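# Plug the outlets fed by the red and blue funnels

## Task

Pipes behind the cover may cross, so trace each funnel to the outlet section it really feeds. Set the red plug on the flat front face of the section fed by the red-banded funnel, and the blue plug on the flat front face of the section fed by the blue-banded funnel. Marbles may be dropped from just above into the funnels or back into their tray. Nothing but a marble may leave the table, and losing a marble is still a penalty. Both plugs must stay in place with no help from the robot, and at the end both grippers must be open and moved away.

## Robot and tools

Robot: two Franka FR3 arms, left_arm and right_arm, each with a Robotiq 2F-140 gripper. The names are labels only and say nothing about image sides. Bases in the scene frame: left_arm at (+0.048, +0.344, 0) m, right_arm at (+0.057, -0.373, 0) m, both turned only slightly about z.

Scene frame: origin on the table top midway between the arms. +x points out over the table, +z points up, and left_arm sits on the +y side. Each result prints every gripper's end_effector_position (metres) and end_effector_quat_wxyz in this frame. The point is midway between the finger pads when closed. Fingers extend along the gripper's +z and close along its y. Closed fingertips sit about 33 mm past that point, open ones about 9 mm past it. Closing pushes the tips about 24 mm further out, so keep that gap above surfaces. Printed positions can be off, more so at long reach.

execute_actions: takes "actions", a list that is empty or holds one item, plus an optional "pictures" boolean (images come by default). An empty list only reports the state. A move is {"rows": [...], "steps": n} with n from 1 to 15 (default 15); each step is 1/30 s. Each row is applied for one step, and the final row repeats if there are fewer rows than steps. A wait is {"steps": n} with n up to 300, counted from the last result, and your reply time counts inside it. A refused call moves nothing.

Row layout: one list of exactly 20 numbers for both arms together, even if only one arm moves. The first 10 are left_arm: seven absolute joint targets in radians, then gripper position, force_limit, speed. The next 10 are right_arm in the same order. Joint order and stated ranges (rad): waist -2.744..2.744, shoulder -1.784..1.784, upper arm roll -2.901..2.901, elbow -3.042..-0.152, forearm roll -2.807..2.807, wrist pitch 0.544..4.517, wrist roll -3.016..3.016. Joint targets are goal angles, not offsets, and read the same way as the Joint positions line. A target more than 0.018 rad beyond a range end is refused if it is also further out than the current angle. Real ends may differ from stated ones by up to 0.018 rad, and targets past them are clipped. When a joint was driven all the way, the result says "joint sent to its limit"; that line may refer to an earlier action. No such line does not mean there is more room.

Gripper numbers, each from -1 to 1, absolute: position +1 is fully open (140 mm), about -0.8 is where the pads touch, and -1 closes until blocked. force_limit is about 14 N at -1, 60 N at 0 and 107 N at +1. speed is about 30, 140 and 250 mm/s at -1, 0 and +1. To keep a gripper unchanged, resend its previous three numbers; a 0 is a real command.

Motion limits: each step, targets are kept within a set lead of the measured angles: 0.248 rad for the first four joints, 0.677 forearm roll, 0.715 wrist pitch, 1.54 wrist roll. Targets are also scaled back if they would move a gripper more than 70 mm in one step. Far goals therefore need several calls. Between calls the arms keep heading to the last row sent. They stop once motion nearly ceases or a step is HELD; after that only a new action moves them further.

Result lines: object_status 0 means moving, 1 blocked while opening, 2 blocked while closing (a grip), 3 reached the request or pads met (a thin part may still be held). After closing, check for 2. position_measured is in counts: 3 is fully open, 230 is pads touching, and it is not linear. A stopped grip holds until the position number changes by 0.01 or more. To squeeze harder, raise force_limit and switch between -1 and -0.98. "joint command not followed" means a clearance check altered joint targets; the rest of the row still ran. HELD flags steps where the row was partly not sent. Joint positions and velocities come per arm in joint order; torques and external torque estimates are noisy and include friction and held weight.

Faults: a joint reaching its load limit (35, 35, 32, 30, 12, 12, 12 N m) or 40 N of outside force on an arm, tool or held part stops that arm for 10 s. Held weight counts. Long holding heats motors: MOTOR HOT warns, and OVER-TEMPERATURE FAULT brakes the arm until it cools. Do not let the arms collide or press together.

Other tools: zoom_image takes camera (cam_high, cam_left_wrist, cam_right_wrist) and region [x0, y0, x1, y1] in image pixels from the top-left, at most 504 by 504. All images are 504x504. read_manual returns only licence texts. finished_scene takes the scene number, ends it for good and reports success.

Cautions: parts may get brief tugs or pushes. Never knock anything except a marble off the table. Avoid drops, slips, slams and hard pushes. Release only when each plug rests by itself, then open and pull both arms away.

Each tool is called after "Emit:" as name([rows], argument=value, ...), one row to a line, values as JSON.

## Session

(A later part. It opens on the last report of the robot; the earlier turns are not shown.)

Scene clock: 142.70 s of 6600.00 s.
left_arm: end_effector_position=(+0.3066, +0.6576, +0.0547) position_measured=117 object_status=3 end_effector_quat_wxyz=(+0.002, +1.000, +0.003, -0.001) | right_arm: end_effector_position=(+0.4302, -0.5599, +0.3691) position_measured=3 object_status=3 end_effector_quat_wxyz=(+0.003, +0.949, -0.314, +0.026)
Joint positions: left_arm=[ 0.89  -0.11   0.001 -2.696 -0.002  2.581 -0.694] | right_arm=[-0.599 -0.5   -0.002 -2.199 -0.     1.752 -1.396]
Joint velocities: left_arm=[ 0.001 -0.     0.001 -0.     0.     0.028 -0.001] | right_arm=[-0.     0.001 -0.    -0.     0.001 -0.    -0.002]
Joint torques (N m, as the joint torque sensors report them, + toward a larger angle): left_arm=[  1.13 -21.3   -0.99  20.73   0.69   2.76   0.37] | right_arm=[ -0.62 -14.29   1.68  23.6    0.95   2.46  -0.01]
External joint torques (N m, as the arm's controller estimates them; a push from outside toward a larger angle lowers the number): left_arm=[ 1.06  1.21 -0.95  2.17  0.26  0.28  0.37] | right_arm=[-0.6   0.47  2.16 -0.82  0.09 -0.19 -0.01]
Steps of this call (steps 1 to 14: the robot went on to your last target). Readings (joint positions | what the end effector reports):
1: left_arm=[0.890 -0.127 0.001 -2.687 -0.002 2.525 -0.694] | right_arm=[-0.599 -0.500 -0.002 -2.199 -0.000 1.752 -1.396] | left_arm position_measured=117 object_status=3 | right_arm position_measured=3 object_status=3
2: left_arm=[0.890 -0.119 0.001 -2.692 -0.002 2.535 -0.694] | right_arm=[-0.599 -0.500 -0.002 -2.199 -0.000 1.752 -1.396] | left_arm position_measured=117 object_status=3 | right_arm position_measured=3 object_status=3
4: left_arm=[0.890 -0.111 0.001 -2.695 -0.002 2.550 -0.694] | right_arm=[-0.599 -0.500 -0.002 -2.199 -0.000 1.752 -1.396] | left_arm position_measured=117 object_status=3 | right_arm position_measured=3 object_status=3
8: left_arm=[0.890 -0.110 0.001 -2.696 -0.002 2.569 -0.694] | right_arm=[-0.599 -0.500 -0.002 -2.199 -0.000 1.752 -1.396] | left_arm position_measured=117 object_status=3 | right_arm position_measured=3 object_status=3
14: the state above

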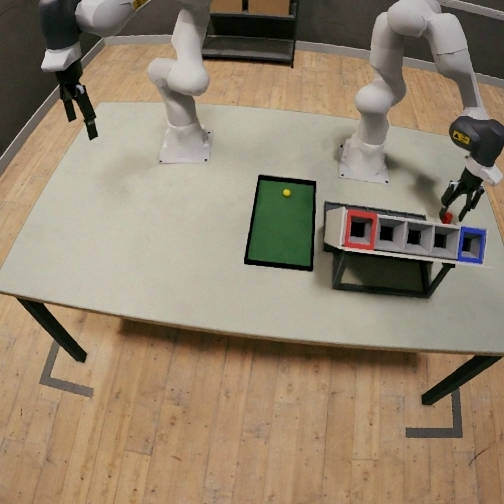

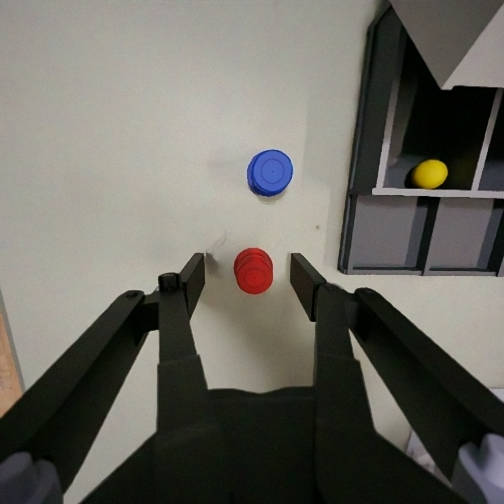

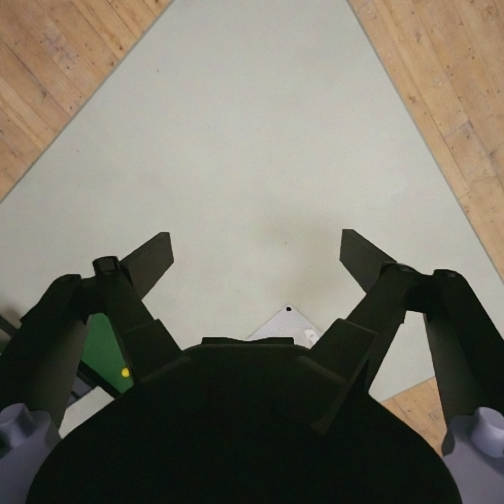

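Emit:
execute_actions([
  {"rows":[[0.878,-0.109,0,-2.695,0,2.575,-0.69,0.1,-0.6,-0.3,-0.6,-0.5,0,-2.2,0,1.75,-1.4,1,0,0],[0.878,-0.109,0,-2.695,0,2.575,-0.69,-1,-0.4,-0.4,-0.6,-0.5,0,-2.2,0,1.75,-1.4,1,0,0]],"steps":15},
], pictures=false)

Emit:
execute_actions([
  {"steps":12},
])

Scene clock: 149.97 s of 6600.00 s.
left_arm: end_effector_position=(+0.3092, +0.6545, +0.0545) position_measured=184 object_status=0 end_effector_quat_wxyz=(+0.003, +1.000, -0.002, -0.002) | right_arm: end_effector_position=(+0.4302, -0.5599, +0.3691) position_measured=3 object_status=3 end_effector_quat_wxyz=(+0.003, +0.949, -0.314, +0.026)
Joint positions: left_arm=[ 0.88  -0.11   0.001 -2.695 -0.002  2.578 -0.694] | right_arm=[-0.599 -0.5   -0.002 -2.199 -0.     1.752 -1.396]
Joint velocities: left_arm=[-0.003  0.001 -0.001  0.011  0.001 -0.001  0.001] | right_arm=[ 0.001 -0.     0.     0.     0.002 -0.001  0.001]
Joint torques (N m, as the joint torque sensors report them, + toward a larger angle): left_arm=[ -2.62 -20.89  -0.74  20.09   0.73   2.08   0.37] | right_arm=[ -0.94 -14.59   1.37  23.41   0.74   2.53  -0.09]
External joint torques (N m, as the arm's controller estimates them; a push from outside toward a larger angle lowers the number): left_arm=[-2.61  1.9  -0.56  1.38  0.28 -0.5   0.37] | right_arm=[-0.93  0.13  1.83 -0.98 -0.12 -0.12 -0.09]
Steps of this call (steps 1 to 30: the robot went on to your last target; steps 31 to 90: nothing new was sent; then 3.77 s passed at rest; steps 91 to 105: all 15 steps of this action). Readings (joint positions | what the end effector reports):
91: left_arm=[0.888 -0.110 0.002 -2.696 -0.002 2.584 -0.694] | right_arm=[-0.599 -0.500 -0.002 -2.199 -0.000 1.752 -1.396] | left_arm position_measured=117 object_status=3 | right_arm position_measured=3 object_status=3
92: left_arm=[0.885 -0.110 0.002 -2.696 -0.002 2.583 -0.694] | right_arm=[-0.599 -0.500 -0.002 -2.199 -0.000 1.752 -1.396] | left_arm position_measured=117 object_status=0 | right_arm position_measured=3 object_status=3
94: left_arm=[0.882 -0.110 0.001 -2.696 -0.002 2.581 -0.694] | right_arm=[-0.599 -0.500 -0.002 -2.199 -0.000 1.752 -1.396] | left_arm position_measured=126 object_status=0 | right_arm position_measured=3 object_status=3
98: left_arm=[0.880 -0.110 0.001 -2.696 -0.002 2.579 -0.694] | right_arm=[-0.599 -0.500 -0.002 -2.199 -0.000 1.752 -1.396] | left_arm position_measured=147 object_status=0 | right_arm position_measured=3 object_status=3
105: the state above

Scene clock: 150.37 s of 6600.00 s.
left_arm: end_effector_position=(+0.3093, +0.6546, +0.0547) position_measured=191 object_status=2 end_effector_quat_wxyz=(+0.003, +1.000, -0.002, -0.002) | right_arm: end_effector_position=(+0.4302, -0.5599, +0.3691) position_measured=3 object_status=3 end_effector_quat_wxyz=(+0.003, +0.949, -0.314, +0.026)
Joint positions: left_arm=[ 0.88  -0.11   0.001 -2.695 -0.002  2.578 -0.694] | right_arm=[-0.599 -0.5   -0.002 -2.199 -0.     1.752 -1.396]
Joint velocities: left_arm=[-0.     0.    -0.001  0.001 -0.    -0.     0.   ] | right_arm=[-0.001  0.001  0.001  0.     0.     0.    -0.   ]
Joint torques (N m, as the joint torque sensors report them, + toward a larger angle): left_arm=[ -1.27 -21.62  -1.11  20.26   0.72   2.03   0.37] | right_arm=[  0.2  -13.77   1.74  22.38   0.83   2.56   0.02]
External joint torques (N m, as the arm's controller estimates them; a push from outside toward a larger angle lowers the number): left_arm=[-1.23  1.03 -0.97  1.52  0.28 -0.49  0.37] | right_arm=[ 0.18  0.88  2.16 -1.98 -0.03 -0.09  0.02]
Steps of this call (steps 1 to 12: the robot went on to your last target). Readings (joint positions | what the end effector reports):
1: left_arm=[0.880 -0.110 0.001 -2.695 -0.002 2.578 -0.694] | right_arm=[-0.599 -0.500 -0.002 -2.199 -0.000 1.752 -1.396] | left_arm position_measured=189 object_status=0 | right_arm position_measured=3 object_status=3
2: left_arm=[0.880 -0.110 0.001 -2.695 -0.002 2.578 -0.694] | right_arm=[-0.599 -0.500 -0.002 -2.199 -0.000 1.752 -1.396] | left_arm position_measured=191 object_status=0 | right_arm position_measured=3 object_status=3
4: left_arm=[0.880 -0.110 0.001 -2.695 -0.002 2.578 -0.694] | right_arm=[-0.599 -0.500 -0.002 -2.199 -0.000 1.752 -1.396] | left_arm position_measured=191 object_status=0 | right_arm position_measured=3 object_status=3
8: left_arm=[0.880 -0.110 0.001 -2.695 -0.002 2.578 -0.694] | right_arm=[-0.599 -0.500 -0.002 -2.199 -0.000 1.752 -1.396] | left_arm position_measured=191 object_status=2 | right_arm position_measured=3 object_status=3
12: the state above

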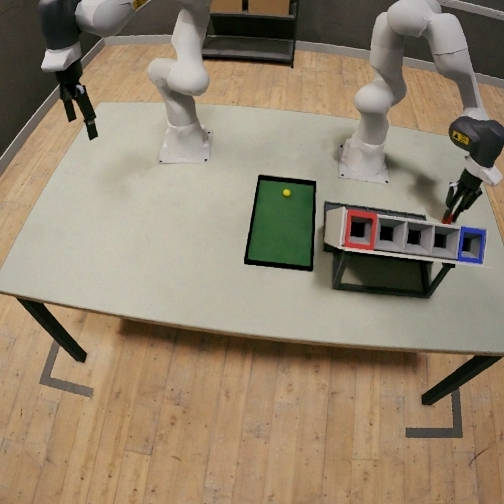

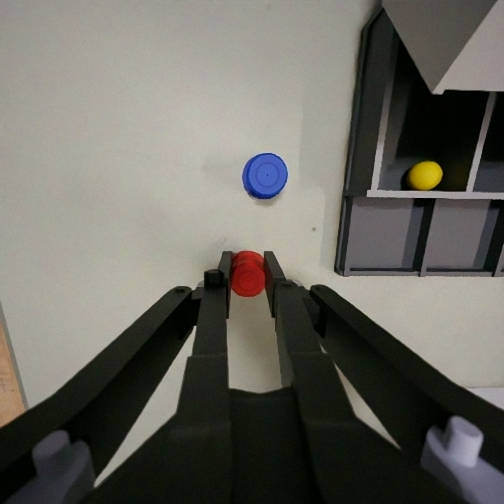

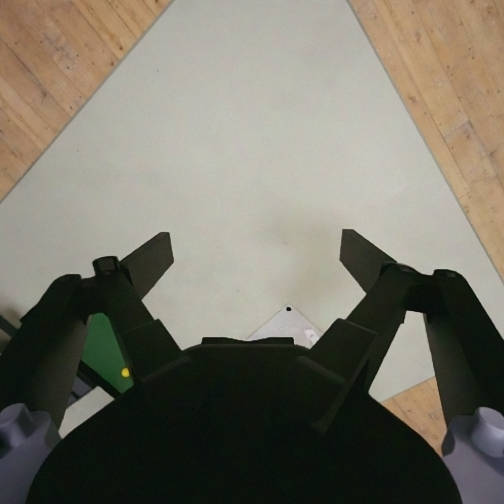

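Emit:
execute_actions([
  {"rows":[[0.878,-0.36,0,-2.6,0,2.24,-0.69,-1,-0.4,-0.4,-0.6,-0.5,0,-2.2,0,1.75,-1.4,1,0,0]],"steps":12},
], pictures=false)

Emit:
execute_actions([
  {"rows":[[0.8,-0.7,0,-2.85,0,2.2,-0.8,-1,-0.4,-0.4,-0.6,-0.5,0,-2.2,0,1.75,-1.4,1,0,0]],"steps":12},
], pictures=false)

Emit:
execute_actions([
  {"rows":[[0.14,-0.689,0,-2.95,0,2.235,-1.44,-1,-0.4,-0.4,-0.6,-0.5,0,-2.2,0,1.75,-1.4,1,0,0]],"steps":15},
], pictures=false)

Emit:
execute_actions([
  {"steps":25},
])

Scene clock: 159.17 s of 6600.00 s.
left_arm: end_effector_position=(+0.3195, +0.6663, +0.1718) position_measured=191 object_status=2 end_effector_quat_wxyz=(-0.018, +1.000, -0.003, +0.016) | right_arm: end_effector_position=(+0.4302, -0.5599, +0.3691) position_measured=3 object_status=3 end_effector_quat_wxyz=(+0.003, +0.949, -0.314, +0.026)
Joint positions: left_arm=[ 0.88  -0.362  0.001 -2.597 -0.002  2.283 -0.694] | right_arm=[-0.599 -0.5   -0.002 -2.199 -0.     1.752 -1.396]
Joint velocities: left_arm=[-0.    -0.    -0.001 -0.034 -0.001 -0.252  0.002] | right_arm=[ 0.001 -0.     0.001  0.     0.001  0.     0.   ]
Joint torques (N m, as the joint torque sensors report them, + toward a larger angle): left_arm=[ -1.22 -17.54  -0.36  23.82   0.87   2.55   0.4 ] | right_arm=[ -1.13 -14.84   1.82  23.07   0.83   2.46  -0.05]
External joint torques (N m, as the arm's controller estimates them; a push from outside toward a larger angle lowers the number): left_arm=[-1.15  0.91  0.05  0.17  0.21 -0.28  0.4 ] | right_arm=[-1.14 -0.09  2.25 -1.34 -0.04 -0.19 -0.05]
Steps of this call (steps 1 to 15: the robot went on to your last target; steps 16 to 90: nothing new was sent; then 5.40 s passed at rest; steps 91 to 102: all 12 steps of this action). Readings (joint positions | what the end effector reports):
91: left_arm=[0.880 -0.133 0.001 -2.690 -0.002 2.537 -0.694] | right_arm=[-0.599 -0.500 -0.002 -2.199 -0.000 1.752 -1.396] | left_arm position_measured=191 object_status=2 | right_arm position_measured=3 object_status=3
92: left_arm=[0.880 -0.175 0.001 -2.679 -0.002 2.498 -0.694] | right_arm=[-0.599 -0.500 -0.002 -2.199 -0.000 1.752 -1.396] | left_arm position_measured=191 object_status=2 | right_arm position_measured=3 object_status=3
94: left_arm=[0.880 -0.265 0.001 -2.641 -0.002 2.422 -0.694] | right_arm=[-0.599 -0.500 -0.002 -2.199 -0.000 1.752 -1.396] | left_arm position_measured=191 object_status=2 | right_arm position_measured=3 object_status=3
98: left_arm=[0.880 -0.357 0.001 -2.595 -0.002 2.331 -0.694] | right_arm=[-0.599 -0.500 -0.002 -2.199 -0.000 1.752 -1.396] | left_arm position_measured=191 object_status=2 | right_arm position_measured=3 object_status=3
102: the state above

Scene clock: 159.57 s of 6600.00 s.
left_arm: end_effector_position=(+0.2825, +0.5819, +0.1745) position_measured=191 object_status=2 end_effector_quat_wxyz=(-0.021, +1.000, -0.006, +0.021) | right_arm: end_effector_position=(+0.4302, -0.5599, +0.3691) position_measured=3 object_status=3 end_effector_quat_wxyz=(+0.003, +0.949, -0.314, +0.026)
Joint positions: left_arm=[ 0.803 -0.696 -0.001 -2.846 -0.001  2.21  -0.766] | right_arm=[-0.599 -0.5   -0.002 -2.199 -0.     1.752 -1.396]
Joint velocities: left_arm=[-0.007 -0.02   0.    -0.04   0.    -0.051 -0.098] | right_arm=[ 0.     0.     0.001 -0.     0.     0.001  0.   ]
Joint torques (N m, as the joint torque sensors report them, + toward a larger angle): left_arm=[-1.73 -8.34  0.17 24.6   0.9   2.38 -0.06] | right_arm=[ -0.41 -15.12   1.78  22.59   0.8    2.55  -0.04]
External joint torques (N m, as the arm's controller estimates them; a push from outside toward a larger angle lowers the number): left_arm=[-1.8  -0.97  0.72  0.57  0.19 -0.38 -0.06] | right_arm=[-0.48 -0.44  2.14 -1.76 -0.06 -0.09 -0.04]
Steps of this call (steps 1 to 12: all 12 steps of this action). Readings (joint positions | what the end effector reports):
1: left_arm=[0.869 -0.394 0.004 -2.634 -0.001 2.279 -0.700] | right_arm=[-0.599 -0.500 -0.002 -2.199 -0.000 1.752 -1.396] | left_arm position_measured=191 object_status=2 | right_arm position_measured=3 object_status=3
2: left_arm=[0.854 -0.449 0.004 -2.687 -0.001 2.269 -0.707] | right_arm=[-0.599 -0.500 -0.002 -2.199 -0.000 1.752 -1.396] | left_arm position_measured=191 object_status=2 | right_arm position_measured=3 object_status=3
4: left_arm=[0.824 -0.583 0.001 -2.784 -0.001 2.243 -0.725] | right_arm=[-0.599 -0.500 -0.002 -2.199 -0.000 1.752 -1.396] | left_arm position_measured=191 object_status=2 | right_arm position_measured=3 object_status=3
8: left_arm=[0.805 -0.685 -0.001 -2.835 -0.001 2.220 -0.750] | right_arm=[-0.599 -0.500 -0.002 -2.199 -0.000 1.752 -1.396] | left_arm position_measured=191 object_status=2 | right_arm position_measured=3 object_status=3
12: the state above

Scene clock: 160.07 s of 6600.00 s.
left_arm: end_effector_position=(+0.3358, +0.3837, +0.1285) position_measured=191 object_status=2 end_effector_quat_wxyz=(+0.002, +0.997, -0.075, -0.014) | right_arm: end_effector_position=(+0.4302, -0.5599, +0.3691) position_measured=3 object_status=3 end_effector_quat_wxyz=(+0.003, +0.949, -0.314, +0.026)
Joint positions: left_arm=[ 0.148 -0.69  -0.004 -2.948 -0.     2.231 -1.286] | right_arm=[-0.599 -0.5   -0.002 -2.199 -0.     1.752 -1.396]
Joint velocities: left_arm=[-0.083 -0.     0.014 -0.005  0.001  0.008 -0.497] | right_arm=[-0.001  0.     0.002 -0.002  0.001 -0.    -0.   ]
Joint torques (N m, as the joint torque sensors report them, + toward a larger angle): left_arm=[-1.03 -4.7   0.62 23.73  0.58  2.82 -0.07] | right_arm=[ -0.23 -14.98   2.24  23.34   0.79   2.45  -0.07]
External joint torques (N m, as the arm's controller estimates them; a push from outside toward a larger angle lowers the number): left_arm=[-1.62  1.97  0.85  1.13 -0.08  0.35 -0.07] | right_arm=[-0.26 -0.38  2.65 -0.97 -0.07 -0.2  -0.07]
Steps of this call (steps 1 to 15: all 15 steps of this action). Readings (joint positions | what the end effector reports):
1: left_arm=[0.763 -0.698 0.009 -2.859 -0.000 2.216 -0.812] | right_arm=[-0.599 -0.500 -0.002 -2.199 -0.000 1.752 -1.396] | left_arm position_measured=191 object_status=2 | right_arm position_measured=3 object_status=3
2: left_arm=[0.707 -0.698 0.008 -2.878 -0.000 2.219 -0.857] | right_arm=[-0.599 -0.500 -0.002 -2.199 -0.000 1.752 -1.396] | left_arm position_measured=191 object_status=2 | right_arm position_measured=3 object_status=3
4: left_arm=[0.581 -0.694 0.006 -2.912 -0.000 2.222 -0.949] | right_arm=[-0.599 -0.500 -0.002 -2.199 -0.000 1.752 -1.396] | left_arm position_measured=191 object_status=2 | right_arm position_measured=3 object_status=3
8: left_arm=[0.290 -0.690 0.001 -2.942 -0.000 2.227 -1.113] | right_arm=[-0.599 -0.500 -0.002 -2.199 -0.000 1.752 -1.396] | left_arm position_measured=191 object_status=2 | right_arm position_measured=3 object_status=3
15: the state above

Scene clock: 160.90 s of 6600.00 s.
left_arm: end_effector_position=(+0.3362, +0.3822, +0.1284) position_measured=191 object_status=2 end_effector_quat_wxyz=(+0.001, +1.000, -0.007, -0.013) | right_arm: end_effector_position=(+0.4302, -0.5599, +0.3691) position_measured=3 object_status=3 end_effector_quat_wxyz=(+0.003, +0.949, -0.314, +0.026)
Joint positions: left_arm=[ 0.142 -0.69  -0.002 -2.949 -0.     2.232 -1.426] | right_arm=[-0.599 -0.5   -0.002 -2.199 -0.     1.752 -1.396]
Joint velocities: left_arm=[-0.001 -0.001  0.    -0.    -0.     0.001 -0.033] | right_arm=[-0.002  0.    -0.002  0.002 -0.    -0.001  0.001]
Joint torques (N m, as the joint torque sensors report them, + toward a larger angle): left_arm=[-0.91 -4.77  0.12 23.51  0.6   2.9  -0.07] | right_arm=[ -1.03 -15.04   2.57  23.12   0.8    2.53   0.05]
External joint torques (N m, as the arm's controller estimates them; a push from outside toward a larger angle lowers the number): left_arm=[-0.89  1.84  0.74  0.97 -0.07  0.44 -0.07] | right_arm=[-0.91 -0.29  3.17 -1.32 -0.05 -0.12  0.05]
Steps of this call (steps 1 to 25: the robot went on to your last target). Readings (joint positions | what the end effector reports):
1: left_arm=[0.146 -0.690 -0.003 -2.948 -0.000 2.231 -1.301] | right_arm=[-0.599 -0.500 -0.002 -2.199 -0.000 1.752 -1.396] | left_arm position_measured=191 object_status=2 | right_arm position_measured=3 object_status=3
2: left_arm=[0.145 -0.690 -0.003 -2.949 -0.000 2.231 -1.315] | right_arm=[-0.599 -0.500 -0.002 -2.199 -0.000 1.752 -1.396] | left_arm position_measured=191 object_status=2 | right_arm position_measured=3 object_status=3
4: left_arm=[0.143 -0.690 -0.002 -2.949 -0.000 2.231 -1.339] | right_arm=[-0.599 -0.500 -0.002 -2.199 -0.000 1.752 -1.396] | left_arm position_measured=191 object_status=2 | right_arm position_measured=3 object_status=3
8: left_arm=[0.142 -0.690 -0.002 -2.949 -0.000 2.232 -1.373] | right_arm=[-0.599 -0.500 -0.002 -2.199 -0.000 1.752 -1.396] | left_arm position_measured=191 object_status=2 | right_arm position_measured=3 object_status=3
25: the state above

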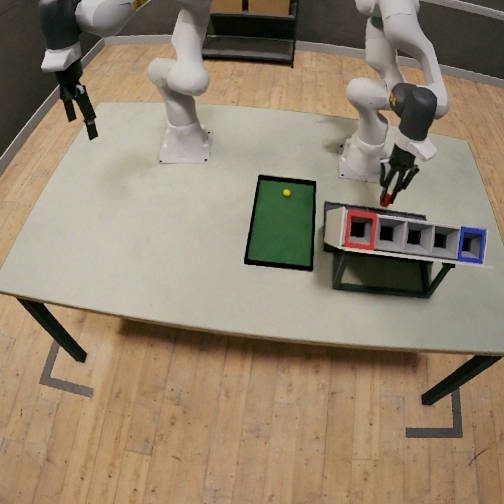

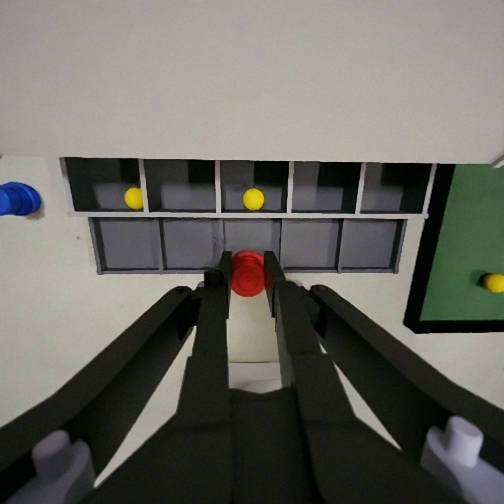

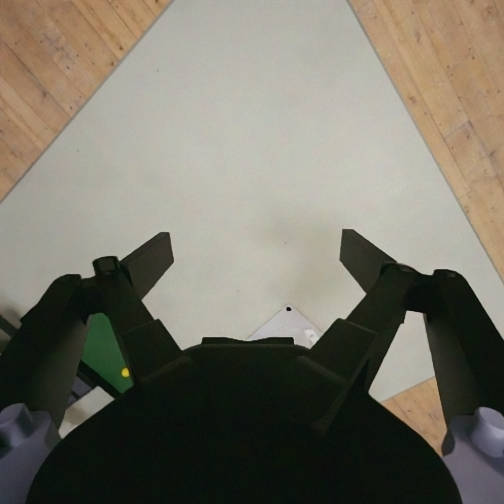

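Emit:
execute_actions([
  {"rows":[[0.132,-0.675,0,-2.955,0,2.28,-1.44,-1,-0.4,-0.4,-0.6,-0.5,0,-2.2,0,1.75,-1.4,1,0,0],[0.132,-0.66,0,-2.961,0,2.31,-1.44,-1,-0.4,-0.4,-0.6,-0.5,0,-2.2,0,1.75,-1.4,1,0,0],[0.132,-0.645,0,-2.967,0,2.34,-1.44,-1,-0.4,-0.4,-0.6,-0.5,0,-2.2,0,1.75,-1.4,1,0,0],[0.132,-0.63,0,-2.973,0,2.36,-1.44,-1,-0.4,-0.4,-0.6,-0.5,0,-2.2,0,1.75,-1.4,1,0,0],[0.132,-0.615,0,-2.979,0,2.38,-1.44,-1,-0.4,-0.4,-0.6,-0.5,0,-2.2,0,1.75,-1.4,1,0,0],[0.132,-0.6,0,-2.985,0,2.4,-1.44,-1,-0.4,-0.4,-0.6,-0.5,0,-2.2,0,1.75,-1.4,1,0,0],[0.132,-0.585,0,-2.99,0,2.42,-1.44,-1,-0.4,-0.4,-0.6,-0.5,0,-2.2,0,1.75,-1.4,1,0,0],[0.132,-0.57,0,-2.995,0,2.44,-1.44,-1,-0.4,-0.4,-0.6,-0.5,0,-2.2,0,1.75,-1.4,1,0,0],[0.132,-0.555,0,-3.0,0,2.46,-1.44,-1,-0.4,-0.4,-0.6,-0.5,0,-2.2,0,1.75,-1.4,1,0,0],[0.132,-0.545,0,-3.004,0,2.475,-1.44,-1,-0.4,-0.4,-0.6,-0.5,0,-2.2,0,1.75,-1.4,1,0,0],[0.132,-0.535,0,-3.008,0,2.49,-1.44,-1,-0.4,-0.4,-0.6,-0.5,0,-2.2,0,1.75,-1.4,1,0,0],[0.132,-0.525,0,-3.011,0,2.495,-1.44,-1,-0.4,-0.4,-0.6,-0.5,0,-2.2,0,1.75,-1.4,1,0,0],[0.132,-0.515,0,-3.014,0,2.495,-1.44,-1,-0.4,-0.4,-0.6,-0.5,0,-2.2,0,1.75,-1.4,1,0,0],[0.132,-0.505,0,-3.018,0,2.495,-1.44,-1,-0.4,-0.4,-0.6,-0.5,0,-2.2,0,1.75,-1.4,1,0,0]],"steps":15},
], pictures=false)

Emit:
execute_actions([
  {"steps":15},
])

Scene clock: 169.53 s of 6600.00 s.
left_arm: end_effector_position=(+0.3334, +0.3796, +0.0705) position_measured=191 object_status=2 end_effector_quat_wxyz=(+0.002, +1.000, -0.006, -0.019) | right_arm: end_effector_position=(+0.4302, -0.5599, +0.3691) position_measured=3 object_status=3 end_effector_quat_wxyz=(+0.003, +0.949, -0.314, +0.026)
Joint positions: left_arm=[ 0.134 -0.52  -0.001 -3.012 -0.     2.453 -1.436] | right_arm=[-0.599 -0.5   -0.002 -2.199 -0.     1.752 -1.396]
Joint velocities: left_arm=[ 0.     0.213  0.001 -0.091 -0.     0.22   0.   ] | right_arm=[ 0.     0.001 -0.001  0.     0.     0.     0.001]
Joint torques (N m, as the joint torque sensors report them, + toward a larger angle): left_arm=[-1.06 -9.65 -0.06 23.79  0.48  3.2   0.03] | right_arm=[ -0.68 -15.12   1.81  23.32   0.87   2.54   0.01]
External joint torques (N m, as the arm's controller estimates them; a push from outside toward a larger angle lowers the number): left_arm=[-1.11  2.77  0.35  1.98 -0.03  0.43  0.03] | right_arm=[-0.69 -0.4   2.24 -1.09  0.01 -0.11  0.01]
Steps of this call (steps 1 to 30: the robot went on to your last target; steps 31 to 90: nothing new was sent; then 5.13 s passed at rest; steps 91 to 105: all 15 steps of this action). Readings (joint positions | what the end effector reports):
91: left_arm=[0.140 -0.688 -0.001 -2.950 -0.000 2.240 -1.436] | right_arm=[-0.599 -0.500 -0.002 -2.199 -0.000 1.752 -1.396] | left_arm position_measured=191 object_status=2 | right_arm position_measured=3 object_status=3
92: left_arm=[0.138 -0.681 -0.001 -2.951 -0.000 2.252 -1.436] | right_arm=[-0.599 -0.500 -0.002 -2.199 -0.000 1.752 -1.396] | left_arm position_measured=191 object_status=2 | right_arm position_measured=3 object_status=3
94: left_arm=[0.136 -0.660 -0.001 -2.959 -0.000 2.284 -1.436] | right_arm=[-0.599 -0.500 -0.002 -2.199 -0.000 1.752 -1.396] | left_arm position_measured=191 object_status=2 | right_arm position_measured=3 object_status=3
98: left_arm=[0.135 -0.603 -0.001 -2.982 -0.000 2.354 -1.436] | right_arm=[-0.599 -0.500 -0.002 -2.199 -0.000 1.752 -1.396] | left_arm position_measured=191 object_status=2 | right_arm position_measured=3 object_status=3
105: the state above

Scene clock: 170.03 s of 6600.00 s.
left_arm: end_effector_position=(+0.3389, +0.3802, +0.0678) position_measured=191 object_status=2 end_effector_quat_wxyz=(+0.001, +1.000, -0.006, -0.010) | right_arm: end_effector_position=(+0.4302, -0.5599, +0.3691) position_measured=3 object_status=3 end_effector_quat_wxyz=(+0.003, +0.949, -0.314, +0.026)
Joint positions: left_arm=[ 0.134 -0.507 -0.001 -3.017 -0.     2.49  -1.436] | right_arm=[-0.599 -0.5   -0.002 -2.199 -0.     1.752 -1.396]
Joint velocities: left_arm=[ 0.001  0.     0.     0.001 -0.001  0.012  0.001] | right_arm=[-0.002 -0.001  0.     0.    -0.     0.001 -0.001]
Joint torques (N m, as the joint torque sensors report them, + toward a larger angle): left_arm=[-1.72 -7.52  0.52 20.93  0.47  2.82 -0.01] | right_arm=[ -0.77 -13.93   1.75  23.47   0.86   2.51   0.04]
External joint torques (N m, as the arm's controller estimates them; a push from outside toward a larger angle lowers the number): left_arm=[-1.73  2.27  0.98  1.2  -0.04  0.34 -0.01] | right_arm=[-0.74  0.81  2.23 -0.93  0.   -0.15  0.04]
Steps of this call (steps 1 to 15: the robot went on to your last target). Readings (joint positions | what the end effector reports):
1: left_arm=[0.134 -0.514 -0.001 -3.015 -0.000 2.460 -1.436] | right_arm=[-0.599 -0.500 -0.002 -2.199 -0.000 1.752 -1.396] | left_arm position_measured=191 object_status=2 | right_arm position_measured=3 object_status=3
2: left_arm=[0.134 -0.511 -0.001 -3.016 -0.000 2.465 -1.436] | right_arm=[-0.599 -0.500 -0.002 -2.199 -0.000 1.752 -1.396] | left_arm position_measured=191 object_status=2 | right_arm position_measured=3 object_status=3
4: left_arm=[0.134 -0.508 -0.001 -3.017 -0.000 2.474 -1.436] | right_arm=[-0.599 -0.500 -0.002 -2.199 -0.000 1.752 -1.396] | left_arm position_measured=191 object_status=2 | right_arm position_measured=3 object_status=3
8: left_arm=[0.134 -0.507 -0.001 -3.017 -0.000 2.484 -1.436] | right_arm=[-0.599 -0.500 -0.002 -2.199 -0.000 1.752 -1.396] | left_arm position_measured=191 object_status=2 | right_arm position_measured=3 object_status=3
15: the state above

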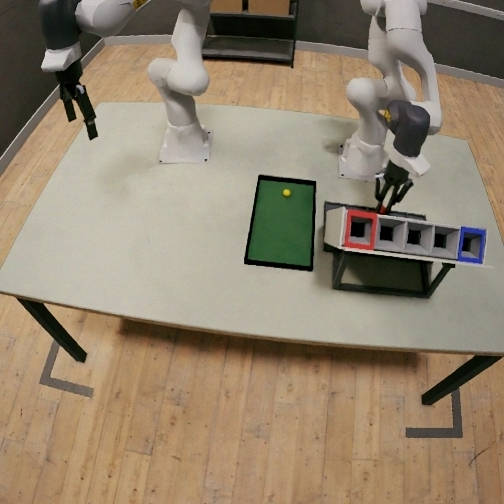

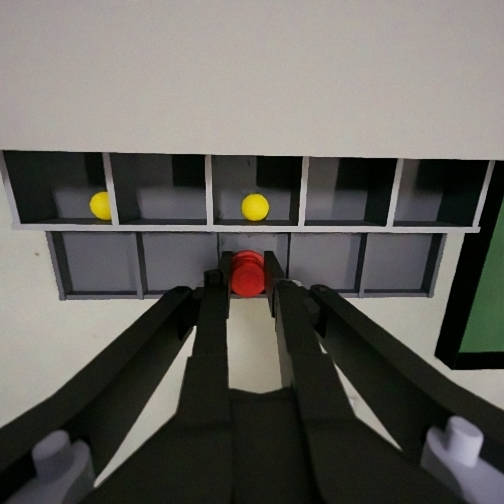

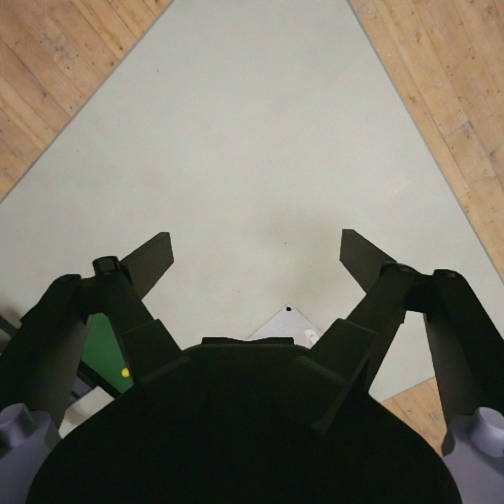

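Emit:
execute_actions([
  {"rows":[[0.128,-0.495,0,-3.018,0,2.505,-1.44,-1,-0.4,-0.4,-0.6,-0.5,0,-2.2,0,1.75,-1.4,1,0,0],[0.128,-0.486,0,-3.018,0,2.514,-1.44,-1,-0.4,-0.4,-0.6,-0.5,0,-2.2,0,1.75,-1.4,1,0,0]],"steps":15},
], pictures=false)

Scene clock: 175.30 s of 6600.00 s.
left_arm: end_effector_position=(+0.3403, +0.3793, +0.0638) position_measured=191 object_status=2 end_effector_quat_wxyz=(+0.001, +1.000, -0.008, -0.010) | right_arm: end_effector_position=(+0.4302, -0.5599, +0.3691) position_measured=3 object_status=3 end_effector_quat_wxyz=(+0.003, +0.949, -0.314, +0.026)
Joint positions: left_arm=[ 0.13  -0.488 -0.001 -3.017 -0.     2.51  -1.436] | right_arm=[-0.599 -0.5   -0.002 -2.199 -0.     1.752 -1.396]
Joint velocities: left_arm=[-0.001  0.    -0.    -0.001  0.002  0.007 -0.   ] | right_arm=[ 0.    -0.    -0.    -0.002 -0.001  0.    -0.   ]
Joint torques (N m, as the joint torque sensors report them, + toward a larger angle): left_arm=[-1.66 -8.1  -0.24 20.73  0.46  2.92 -0.11] | right_arm=[ -1.17 -14.11   2.04  23.75   0.93   2.51  -0.08]
External joint torques (N m, as the arm's controller estimates them; a push from outside toward a larger angle lowers the number): left_arm=[-1.67  2.03  0.21  1.35 -0.04  0.45 -0.11] | right_arm=[-1.19  0.43  2.45 -0.49  0.07 -0.12 -0.08]
Steps of this call (steps 1 to 15: the robot went on to your last target; steps 16 to 90: nothing new was sent; then 1.77 s passed at rest; steps 91 to 105: all 15 steps of this action). Readings (joint positions | what the end effector reports):
91: left_arm=[0.133 -0.505 -0.001 -3.017 -0.000 2.494 -1.436] | right_arm=[-0.599 -0.500 -0.002 -2.199 -0.000 1.752 -1.396] | left_arm position_measured=191 object_status=2 | right_arm position_measured=3 object_status=3
92: left_arm=[0.132 -0.501 -0.001 -3.017 -0.000 2.497 -1.436] | right_arm=[-0.599 -0.500 -0.002 -2.199 -0.000 1.752 -1.396] | left_arm position_measured=191 object_status=2 | right_arm position_measured=3 object_status=3
94: left_arm=[0.131 -0.493 -0.001 -3.017 -0.000 2.502 -1.436] | right_arm=[-0.599 -0.500 -0.002 -2.199 -0.000 1.752 -1.396] | left_arm position_measured=191 object_status=2 | right_arm position_measured=3 object_status=3
98: left_arm=[0.130 -0.489 -0.001 -3.017 -0.000 2.507 -1.436] | right_arm=[-0.599 -0.500 -0.002 -2.199 -0.000 1.752 -1.396] | left_arm position_measured=191 object_status=2 | right_arm position_measured=3 object_status=3
105: the state above

Emit:
execute_actions([
  {"rows":[[0.128,-0.466,0,-3.018,0,2.528,-1.44,-1,-0.4,-0.4,-0.6,-0.5,0,-2.2,0,1.75,-1.4,1,0,0]],"steps":15},
], pictures=false)

Scene clock: 177.77 s of 6600.00 s.
left_arm: end_effector_position=(+0.3411, +0.3793, +0.0614) position_measured=191 object_status=2 end_effector_quat_wxyz=(+0.001, +1.000, -0.008, -0.011) | right_arm: end_effector_position=(+0.4302, -0.5599, +0.3691) position_measured=3 object_status=3 end_effector_quat_wxyz=(+0.003, +0.949, -0.314, +0.026)
Joint positions: left_arm=[ 0.13  -0.474 -0.001 -3.015 -0.     2.52  -1.436] | right_arm=[-0.599 -0.5   -0.002 -2.199 -0.     1.752 -1.396]
Joint velocities: left_arm=[ 0.     0.002  0.001 -0.001  0.001 -0.     0.   ] | right_arm=[ 0.001  0.002 -0.     0.002 -0.001  0.001  0.002]
Joint torques (N m, as the joint torque sensors report them, + toward a larger angle): left_arm=[-1.47 -5.51 -0.16 19.34  0.51  3.61 -0.1 ] | right_arm=[ -0.77 -14.1    1.95  23.11   0.83   2.54   0.  ]
External joint torques (N m, as the arm's controller estimates them; a push from outside toward a larger angle lowers the number): left_arm=[-1.49  4.92  0.26  0.12  0.02  1.15 -0.1 ] | right_arm=[-0.76  0.57  2.41 -1.28 -0.04 -0.12  0.  ]
Steps of this call (steps 1 to 15: the robot went on to your last target; steps 16 to 59: nothing new was sent; steps 60 to 74: all 15 steps of this action). Readings (joint positions | what the end effector reports):
60: left_arm=[0.130 -0.484 -0.001 -3.017 -0.000 2.514 -1.436] | right_arm=[-0.599 -0.500 -0.002 -2.199 -0.000 1.752 -1.396] | left_arm position_measured=191 object_status=2 | right_arm position_measured=3 object_status=3
61: left_arm=[0.130 -0.479 -0.001 -3.017 -0.000 2.516 -1.436] | right_arm=[-0.599 -0.500 -0.002 -2.199 -0.000 1.752 -1.396] | left_arm position_measured=191 object_status=2 | right_arm position_measured=3 object_status=3
63: left_arm=[0.130 -0.475 -0.001 -3.015 -0.000 2.519 -1.436] | right_arm=[-0.599 -0.500 -0.002 -2.199 -0.000 1.752 -1.396] | left_arm position_measured=191 object_status=2 | right_arm position_measured=3 object_status=3
67: left_arm=[0.130 -0.474 -0.001 -3.015 -0.000 2.520 -1.436] | right_arm=[-0.599 -0.500 -0.002 -2.199 -0.000 1.752 -1.396] | left_arm position_measured=191 object_status=2 | right_arm position_measured=3 object_status=3
74: the state above

Emit:
execute_actions([
  {"rows":[[0.128,-0.478,0,-3.016,0,2.52,-1.44,-0.35,-0.4,-0.4,-0.6,-0.5,0,-2.2,0,1.75,-1.4,1,0,0]],"steps":12},
], pictures=false)

Emit:
execute_actions([
  {"rows":[[0.128,-0.53,0,-3.0,0,2.44,-1.44,-0.35,-0.4,-0.4,-0.6,-0.5,0,-2.2,0,1.75,-1.4,1,0,0],[0.128,-0.58,0,-2.99,0,2.36,-1.44,-0.35,-0.4,-0.4,-0.6,-0.5,0,-2.2,0,1.75,-1.4,1,0,0],[0.128,-0.63,0,-2.97,0,2.3,-1.44,-0.35,-0.4,-0.4,-0.6,-0.5,0,-2.2,0,1.75,-1.4,1,0,0],[0.128,-0.68,0,-2.95,0,2.24,-1.44,-0.35,-0.4,-0.4,-0.6,-0.5,0,-2.2,0,1.75,-1.4,1,0,0],[0.128,-0.74,0,-2.92,0,2.17,-1.44,-0.35,-0.4,-0.4,-0.6,-0.5,0,-2.2,0,1.75,-1.4,1,0,0]],"steps":15},
])

Emit:
execute_actions([
  {"rows":[[0.728,-0.7,0,-2.85,0,2.17,-0.854,-0.05,-0.4,-0.4,-0.6,-0.5,0,-2.2,0,1.75,-1.4,1,0,0]],"steps":15},
], pictures=false)

Emit:
execute_actions([
  {"rows":[[0.728,-0.192,0,-2.481,0,2.292,-0.854,-0.05,-0.4,-0.4,-0.6,-0.5,0,-2.2,0,1.75,-1.4,1,0,0]],"steps":15},
], pictures=false)

Emit:
execute_actions([
  {"steps":15},
])

Scene clock: 187.07 s of 6600.00 s.
left_arm: end_effector_position=(+0.3416, +0.3793, +0.0620) position_measured=173 object_status=0 end_effector_quat_wxyz=(+0.001, +1.000, -0.008, -0.010) | right_arm: end_effector_position=(+0.4302, -0.5599, +0.3691) position_measured=3 object_status=3 end_effector_quat_wxyz=(+0.003, +0.949, -0.314, +0.026)
Joint positions: left_arm=[ 0.13  -0.476 -0.001 -3.015 -0.     2.519 -1.436] | right_arm=[-0.599 -0.5   -0.002 -2.199 -0.     1.752 -1.396]
Joint velocities: left_arm=[ 0.     0.    -0.     0.001  0.001  0.     0.   ] | right_arm=[-0.001  0.    -0.002  0.001 -0.001 -0.    -0.   ]
Joint torques (N m, as the joint torque sensors report them, + toward a larger angle): left_arm=[ -1.28 -11.57   0.43  20.73   0.44   2.52  -0.02] | right_arm=[ -0.25 -14.5    1.51  23.94   0.83   2.49  -0.1 ]
External joint torques (N m, as the arm's controller estimates them; a push from outside toward a larger angle lowers the number): left_arm=[-1.29 -1.13  0.86  1.39 -0.06  0.04 -0.02] | right_arm=[-0.14  0.22  2.09 -0.48 -0.03 -0.16 -0.11]
Steps of this call (steps 1 to 15: the robot went on to your last target; steps 16 to 90: nothing new was sent; then 5.90 s passed at rest; steps 91 to 102: all 12 steps of this action). Readings (joint positions | what the end effector reports):
91: left_arm=[0.130 -0.475 -0.001 -3.015 -0.000 2.519 -1.436] | right_arm=[-0.599 -0.500 -0.002 -2.199 -0.000 1.752 -1.396] | left_arm position_measured=191 object_status=0 | right_arm position_measured=3 object_status=3
92: left_arm=[0.130 -0.476 -0.001 -3.015 -0.000 2.519 -1.436] | right_arm=[-0.599 -0.500 -0.002 -2.199 -0.000 1.752 -1.396] | left_arm position_measured=190 object_status=0 | right_arm position_measured=3 object_status=3
94: left_arm=[0.130 -0.476 -0.001 -3.015 -0.000 2.519 -1.436] | right_arm=[-0.599 -0.500 -0.002 -2.199 -0.000 1.752 -1.396] | left_arm position_measured=176 object_status=0 | right_arm position_measured=3 object_status=3
98: left_arm=[0.130 -0.476 -0.001 -3.015 -0.000 2.519 -1.436] | right_arm=[-0.599 -0.500 -0.002 -2.199 -0.000 1.752 -1.396] | left_arm position_measured=173 object_status=0 | right_arm position_measured=3 object_status=3
102: the state above

Scene clock: 187.57 s of 6600.00 s.
left_arm: end_effector_position=(+0.3505, +0.3804, +0.1533) position_measured=173 object_status=3 end_effector_quat_wxyz=(-0.002, +1.000, -0.008, +0.010) | right_arm: end_effector_position=(+0.4302, -0.5599, +0.3691) position_measured=3 object_status=3 end_effector_quat_wxyz=(+0.003, +0.949, -0.314, +0.026)
Joint positions: left_arm=[ 0.13  -0.738 -0.001 -2.918 -0.     2.201 -1.436] | right_arm=[-0.599 -0.5   -0.002 -2.199 -0.     1.752 -1.396]
Joint velocities: left_arm=[ 0.     0.     0.    -0.005  0.001 -0.177 -0.001] | right_arm=[ 0.002  0.     0.001  0.    -0.     0.     0.001]
Joint torques (N m, as the joint torque sensors report them, + toward a larger angle): left_arm=[-1.01 -6.25 -0.48 25.5   0.6   2.26 -0.02] | right_arm=[ -0.29 -15.18   0.99  22.85   0.79   2.57  -0.05]
External joint torques (N m, as the arm's controller estimates them; a push from outside toward a larger angle lowers the number): left_arm=[-1.01 -0.22  0.17  1.83 -0.12 -0.43 -0.02] | right_arm=[-0.36 -0.49  1.34 -1.54 -0.08 -0.09 -0.05]
Steps of this call (steps 1 to 15: all 15 steps of this action). Readings (joint positions | what the end effector reports):
1: left_arm=[0.130 -0.486 -0.001 -3.014 -0.000 2.505 -1.436] | right_arm=[-0.599 -0.500 -0.002 -2.199 -0.000 1.752 -1.396] | left_arm position_measured=173 object_status=0 | right_arm position_measured=3 object_status=3
2: left_arm=[0.130 -0.509 -0.001 -3.011 -0.000 2.479 -1.436] | right_arm=[-0.599 -0.500 -0.002 -2.199 -0.000 1.752 -1.396] | left_arm position_measured=173 object_status=3 | right_arm position_measured=3 object_status=3
4: left_arm=[0.130 -0.582 -0.001 -2.990 -0.000 2.409 -1.436] | right_arm=[-0.599 -0.500 -0.002 -2.199 -0.000 1.752 -1.396] | left_arm position_measured=173 object_status=3 | right_arm position_measured=3 object_status=3
8: left_arm=[0.130 -0.718 -0.001 -2.925 -0.000 2.284 -1.436] | right_arm=[-0.599 -0.500 -0.002 -2.199 -0.000 1.752 -1.396] | left_arm position_measured=173 object_status=3 | right_arm position_measured=3 object_status=3
15: the state above

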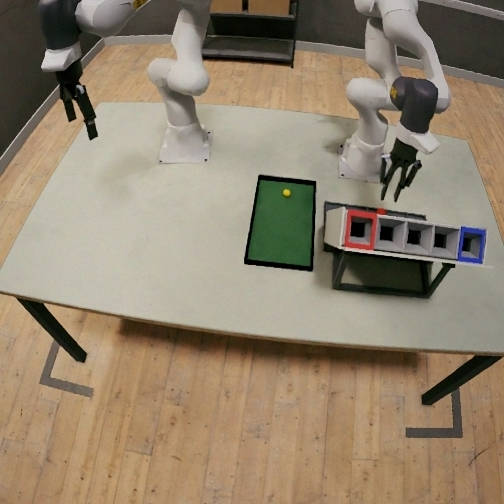

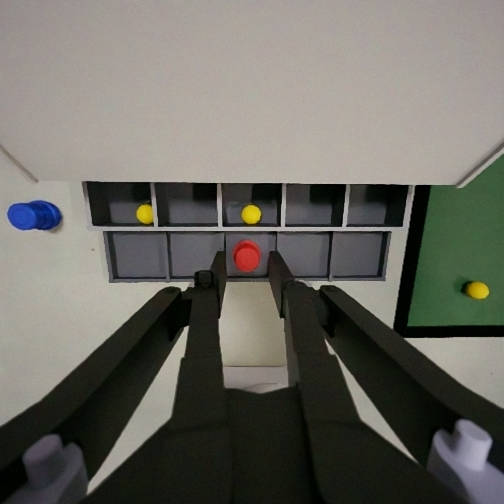

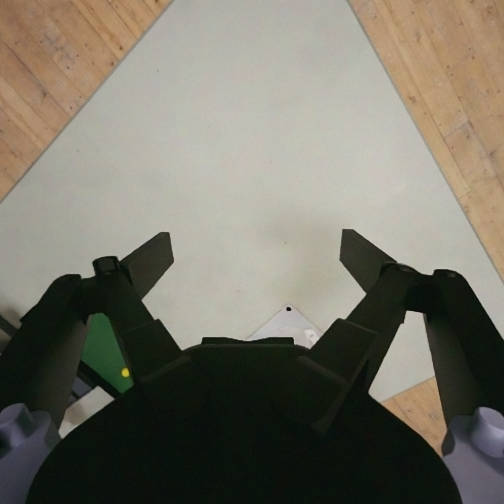

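Scene clock: 188.07 s of 6600.00 s.
left_arm: end_effector_position=(+0.2910, +0.5546, +0.1705) position_measured=135 object_status=3 end_effector_quat_wxyz=(-0.007, +0.998, +0.063, +0.011) | right_arm: end_effector_position=(+0.4302, -0.5599, +0.3691) position_measured=3 object_status=3 end_effector_quat_wxyz=(+0.003, +0.949, -0.314, +0.026)
Joint positions: left_arm=[ 0.723 -0.702  0.003 -2.852 -0.001  2.175 -0.982] | right_arm=[-0.599 -0.5   -0.002 -2.199 -0.     1.752 -1.396]
Joint velocities: left_arm=[ 0.044  0.    -0.015 -0.001 -0.001 -0.015  0.41 ] | right_arm=[-0.001 -0.001 -0.002 -0.001  0.001 -0.     0.001]
Joint torques (N m, as the joint torque sensors report them, + toward a larger angle): left_arm=[ 1.41 -5.37 -2.69 26.18  0.73  2.21  0.43] | right_arm=[ -0.61 -14.45   2.33  22.64   0.89   2.61  -0.1 ]
External joint torques (N m, as the arm's controller estimates them; a push from outside toward a larger angle lowers the number): left_arm=[ 1.78  1.84 -1.79  2.64  0.03 -0.38  0.44] | right_arm=[-0.55  0.24  2.86 -1.7   0.04 -0.04 -0.1 ]
Steps of this call (steps 1 to 15: all 15 steps of this action). Readings (joint positions | what the end effector reports):
1: left_arm=[0.181 -0.729 -0.011 -2.907 -0.001 2.194 -1.387] | right_arm=[-0.599 -0.500 -0.002 -2.199 -0.000 1.752 -1.396] | left_arm position_measured=173 object_status=0 | right_arm position_measured=3 object_status=3
2: left_arm=[0.249 -0.720 -0.010 -2.891 -0.001 2.191 -1.340] | right_arm=[-0.599 -0.500 -0.002 -2.199 -0.000 1.752 -1.396] | left_arm position_measured=168 object_status=0 | right_arm position_measured=3 object_status=3
4: left_arm=[0.386 -0.711 -0.006 -2.868 -0.001 2.188 -1.257] | right_arm=[-0.599 -0.500 -0.002 -2.199 -0.000 1.752 -1.396] | left_arm position_measured=158 object_status=0 | right_arm position_measured=3 object_status=3
8: left_arm=[0.641 -0.705 0.002 -2.852 -0.001 2.182 -1.124] | right_arm=[-0.599 -0.500 -0.002 -2.199 -0.000 1.752 -1.396] | left_arm position_measured=137 object_status=0 | right_arm position_measured=3 object_status=3
15: the state above

Scene clock: 188.57 s of 6600.00 s.
left_arm: end_effector_position=(+0.3843, +0.6371, +0.1467) position_measured=135 object_status=3 end_effector_quat_wxyz=(+0.005, +1.000, +0.017, -0.005) | right_arm: end_effector_position=(+0.4302, -0.5599, +0.3691) position_measured=3 object_status=3 end_effector_quat_wxyz=(+0.003, +0.949, -0.314, +0.026)
Joint positions: left_arm=[ 0.726 -0.193  0.001 -2.487 -0.001  2.28  -0.887] | right_arm=[-0.599 -0.5   -0.002 -2.199 -0.     1.752 -1.396]
Joint velocities: left_arm=[ 0.001  0.001 -0.     0.063  0.     0.056  0.097] | right_arm=[-0.001 -0.001  0.    -0.001  0.001  0.     0.   ]
Joint torques (N m, as the joint torque sensors report them, + toward a larger angle): left_arm=[  1.97 -22.38  -1.24  25.24   0.8    2.78   0.43] | right_arm=[ -1.02 -14.     1.37  22.44   0.83   2.6    0.03]
External joint torques (N m, as the arm's controller estimates them; a push from outside toward a larger angle lowers the number): left_arm=[ 2.02  1.35 -1.    3.26  0.17  0.33  0.43] | right_arm=[-1.05  0.77  1.76 -1.98 -0.03 -0.06  0.03]
Steps of this call (steps 1 to 15: all 15 steps of this action). Readings (joint positions | what the end effector reports):
1: left_arm=[0.724 -0.670 0.003 -2.821 -0.001 2.180 -0.974] | right_arm=[-0.599 -0.500 -0.002 -2.199 -0.000 1.752 -1.396] | left_arm position_measured=135 object_status=3 | right_arm position_measured=3 object_status=3
2: left_arm=[0.724 -0.622 0.003 -2.773 -0.001 2.191 -0.967] | right_arm=[-0.599 -0.500 -0.002 -2.199 -0.000 1.752 -1.396] | left_arm position_measured=135 object_status=3 | right_arm position_measured=3 object_status=3
4: left_arm=[0.724 -0.524 0.003 -2.673 -0.001 2.212 -0.953] | right_arm=[-0.599 -0.500 -0.002 -2.199 -0.000 1.752 -1.396] | left_arm position_measured=135 object_status=3 | right_arm position_measured=3 object_status=3
8: left_arm=[0.725 -0.278 0.002 -2.508 -0.001 2.261 -0.921] | right_arm=[-0.599 -0.500 -0.002 -2.199 -0.000 1.752 -1.396] | left_arm position_measured=135 object_status=3 | right_arm position_measured=3 object_status=3
15: the state above

Scene clock: 189.07 s of 6600.00 s.
left_arm: end_effector_position=(+0.3881, +0.6405, +0.1495) position_measured=135 object_status=3 end_effector_quat_wxyz=(+0.001, +1.000, +0.005, -0.000) | right_arm: end_effector_position=(+0.4302, -0.5599, +0.3691) position_measured=3 object_status=3 end_effector_quat_wxyz=(+0.003, +0.949, -0.314, +0.026)
Joint positions: left_arm=[ 0.726 -0.193  0.001 -2.483 -0.001  2.289 -0.864] | right_arm=[-0.599 -0.5   -0.002 -2.199 -0.     1.752 -1.396]
Joint velocities: left_arm=[-0.001  0.    -0.001 -0.     0.001  0.003  0.019] | right_arm=[-0.001  0.     0.     0.     0.001 -0.001 -0.001]
Joint torques (N m, as the joint torque sensors report them, + toward a larger angle): left_arm=[  2.04 -22.39  -1.15  25.46   0.78   2.9    0.45] | right_arm=[ -1.38 -14.82   1.66  23.11   0.89   2.49  -0.04]
External joint torques (N m, as the arm's controller estimates them; a push from outside toward a larger angle lowers the number): left_arm=[ 2.12  0.95 -0.88  3.15  0.15  0.38  0.45] | right_arm=[-1.38 -0.17  2.1  -1.23  0.02 -0.15 -0.04]
Steps of this call (steps 1 to 15: the robot went on to your last target). Readings (joint positions | what the end effector reports):
1: left_arm=[0.726 -0.193 0.001 -2.485 -0.001 2.282 -0.884] | right_arm=[-0.599 -0.500 -0.002 -2.199 -0.000 1.752 -1.396] | left_arm position_measured=135 object_status=3 | right_arm position_measured=3 object_status=3
2: left_arm=[0.726 -0.193 0.001 -2.484 -0.001 2.283 -0.881] | right_arm=[-0.599 -0.500 -0.002 -2.199 -0.000 1.752 -1.396] | left_arm position_measured=135 object_status=3 | right_arm position_measured=3 object_status=3
4: left_arm=[0.726 -0.193 0.001 -2.483 -0.001 2.286 -0.877] | right_arm=[-0.599 -0.500 -0.002 -2.199 -0.000 1.752 -1.396] | left_arm position_measured=135 object_status=3 | right_arm position_measured=3 object_status=3
8: left_arm=[0.726 -0.193 0.001 -2.483 -0.001 2.288 -0.870] | right_arm=[-0.599 -0.500 -0.002 -2.199 -0.000 1.752 -1.396] | left_arm position_measured=135 object_status=3 | right_arm position_measured=3 object_status=3
15: the state above

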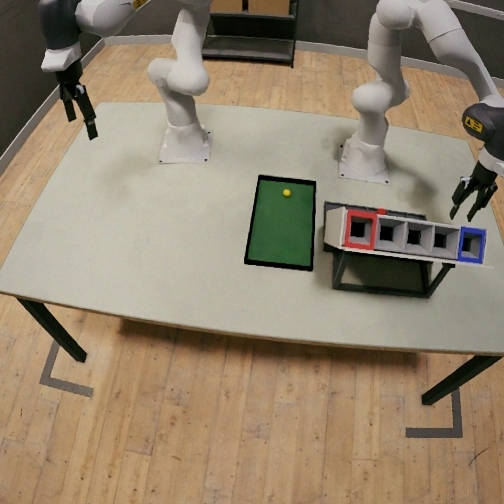

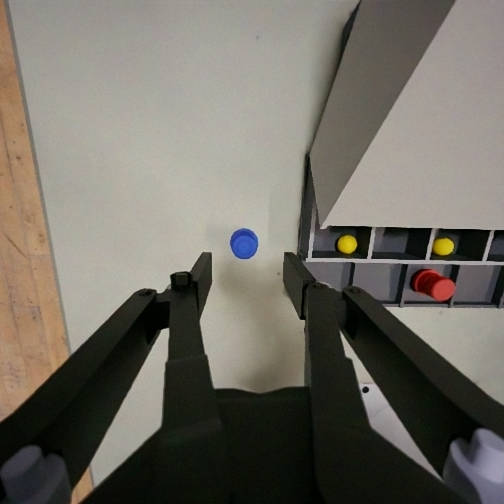

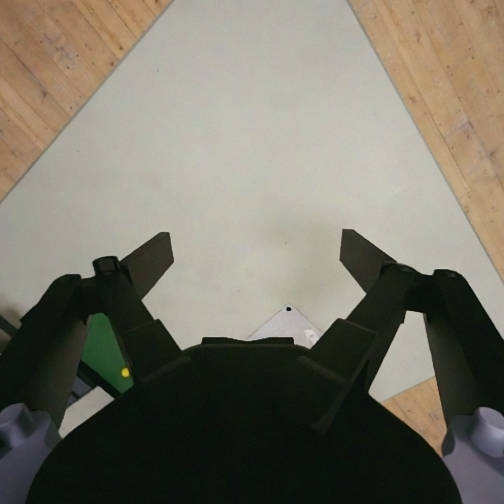

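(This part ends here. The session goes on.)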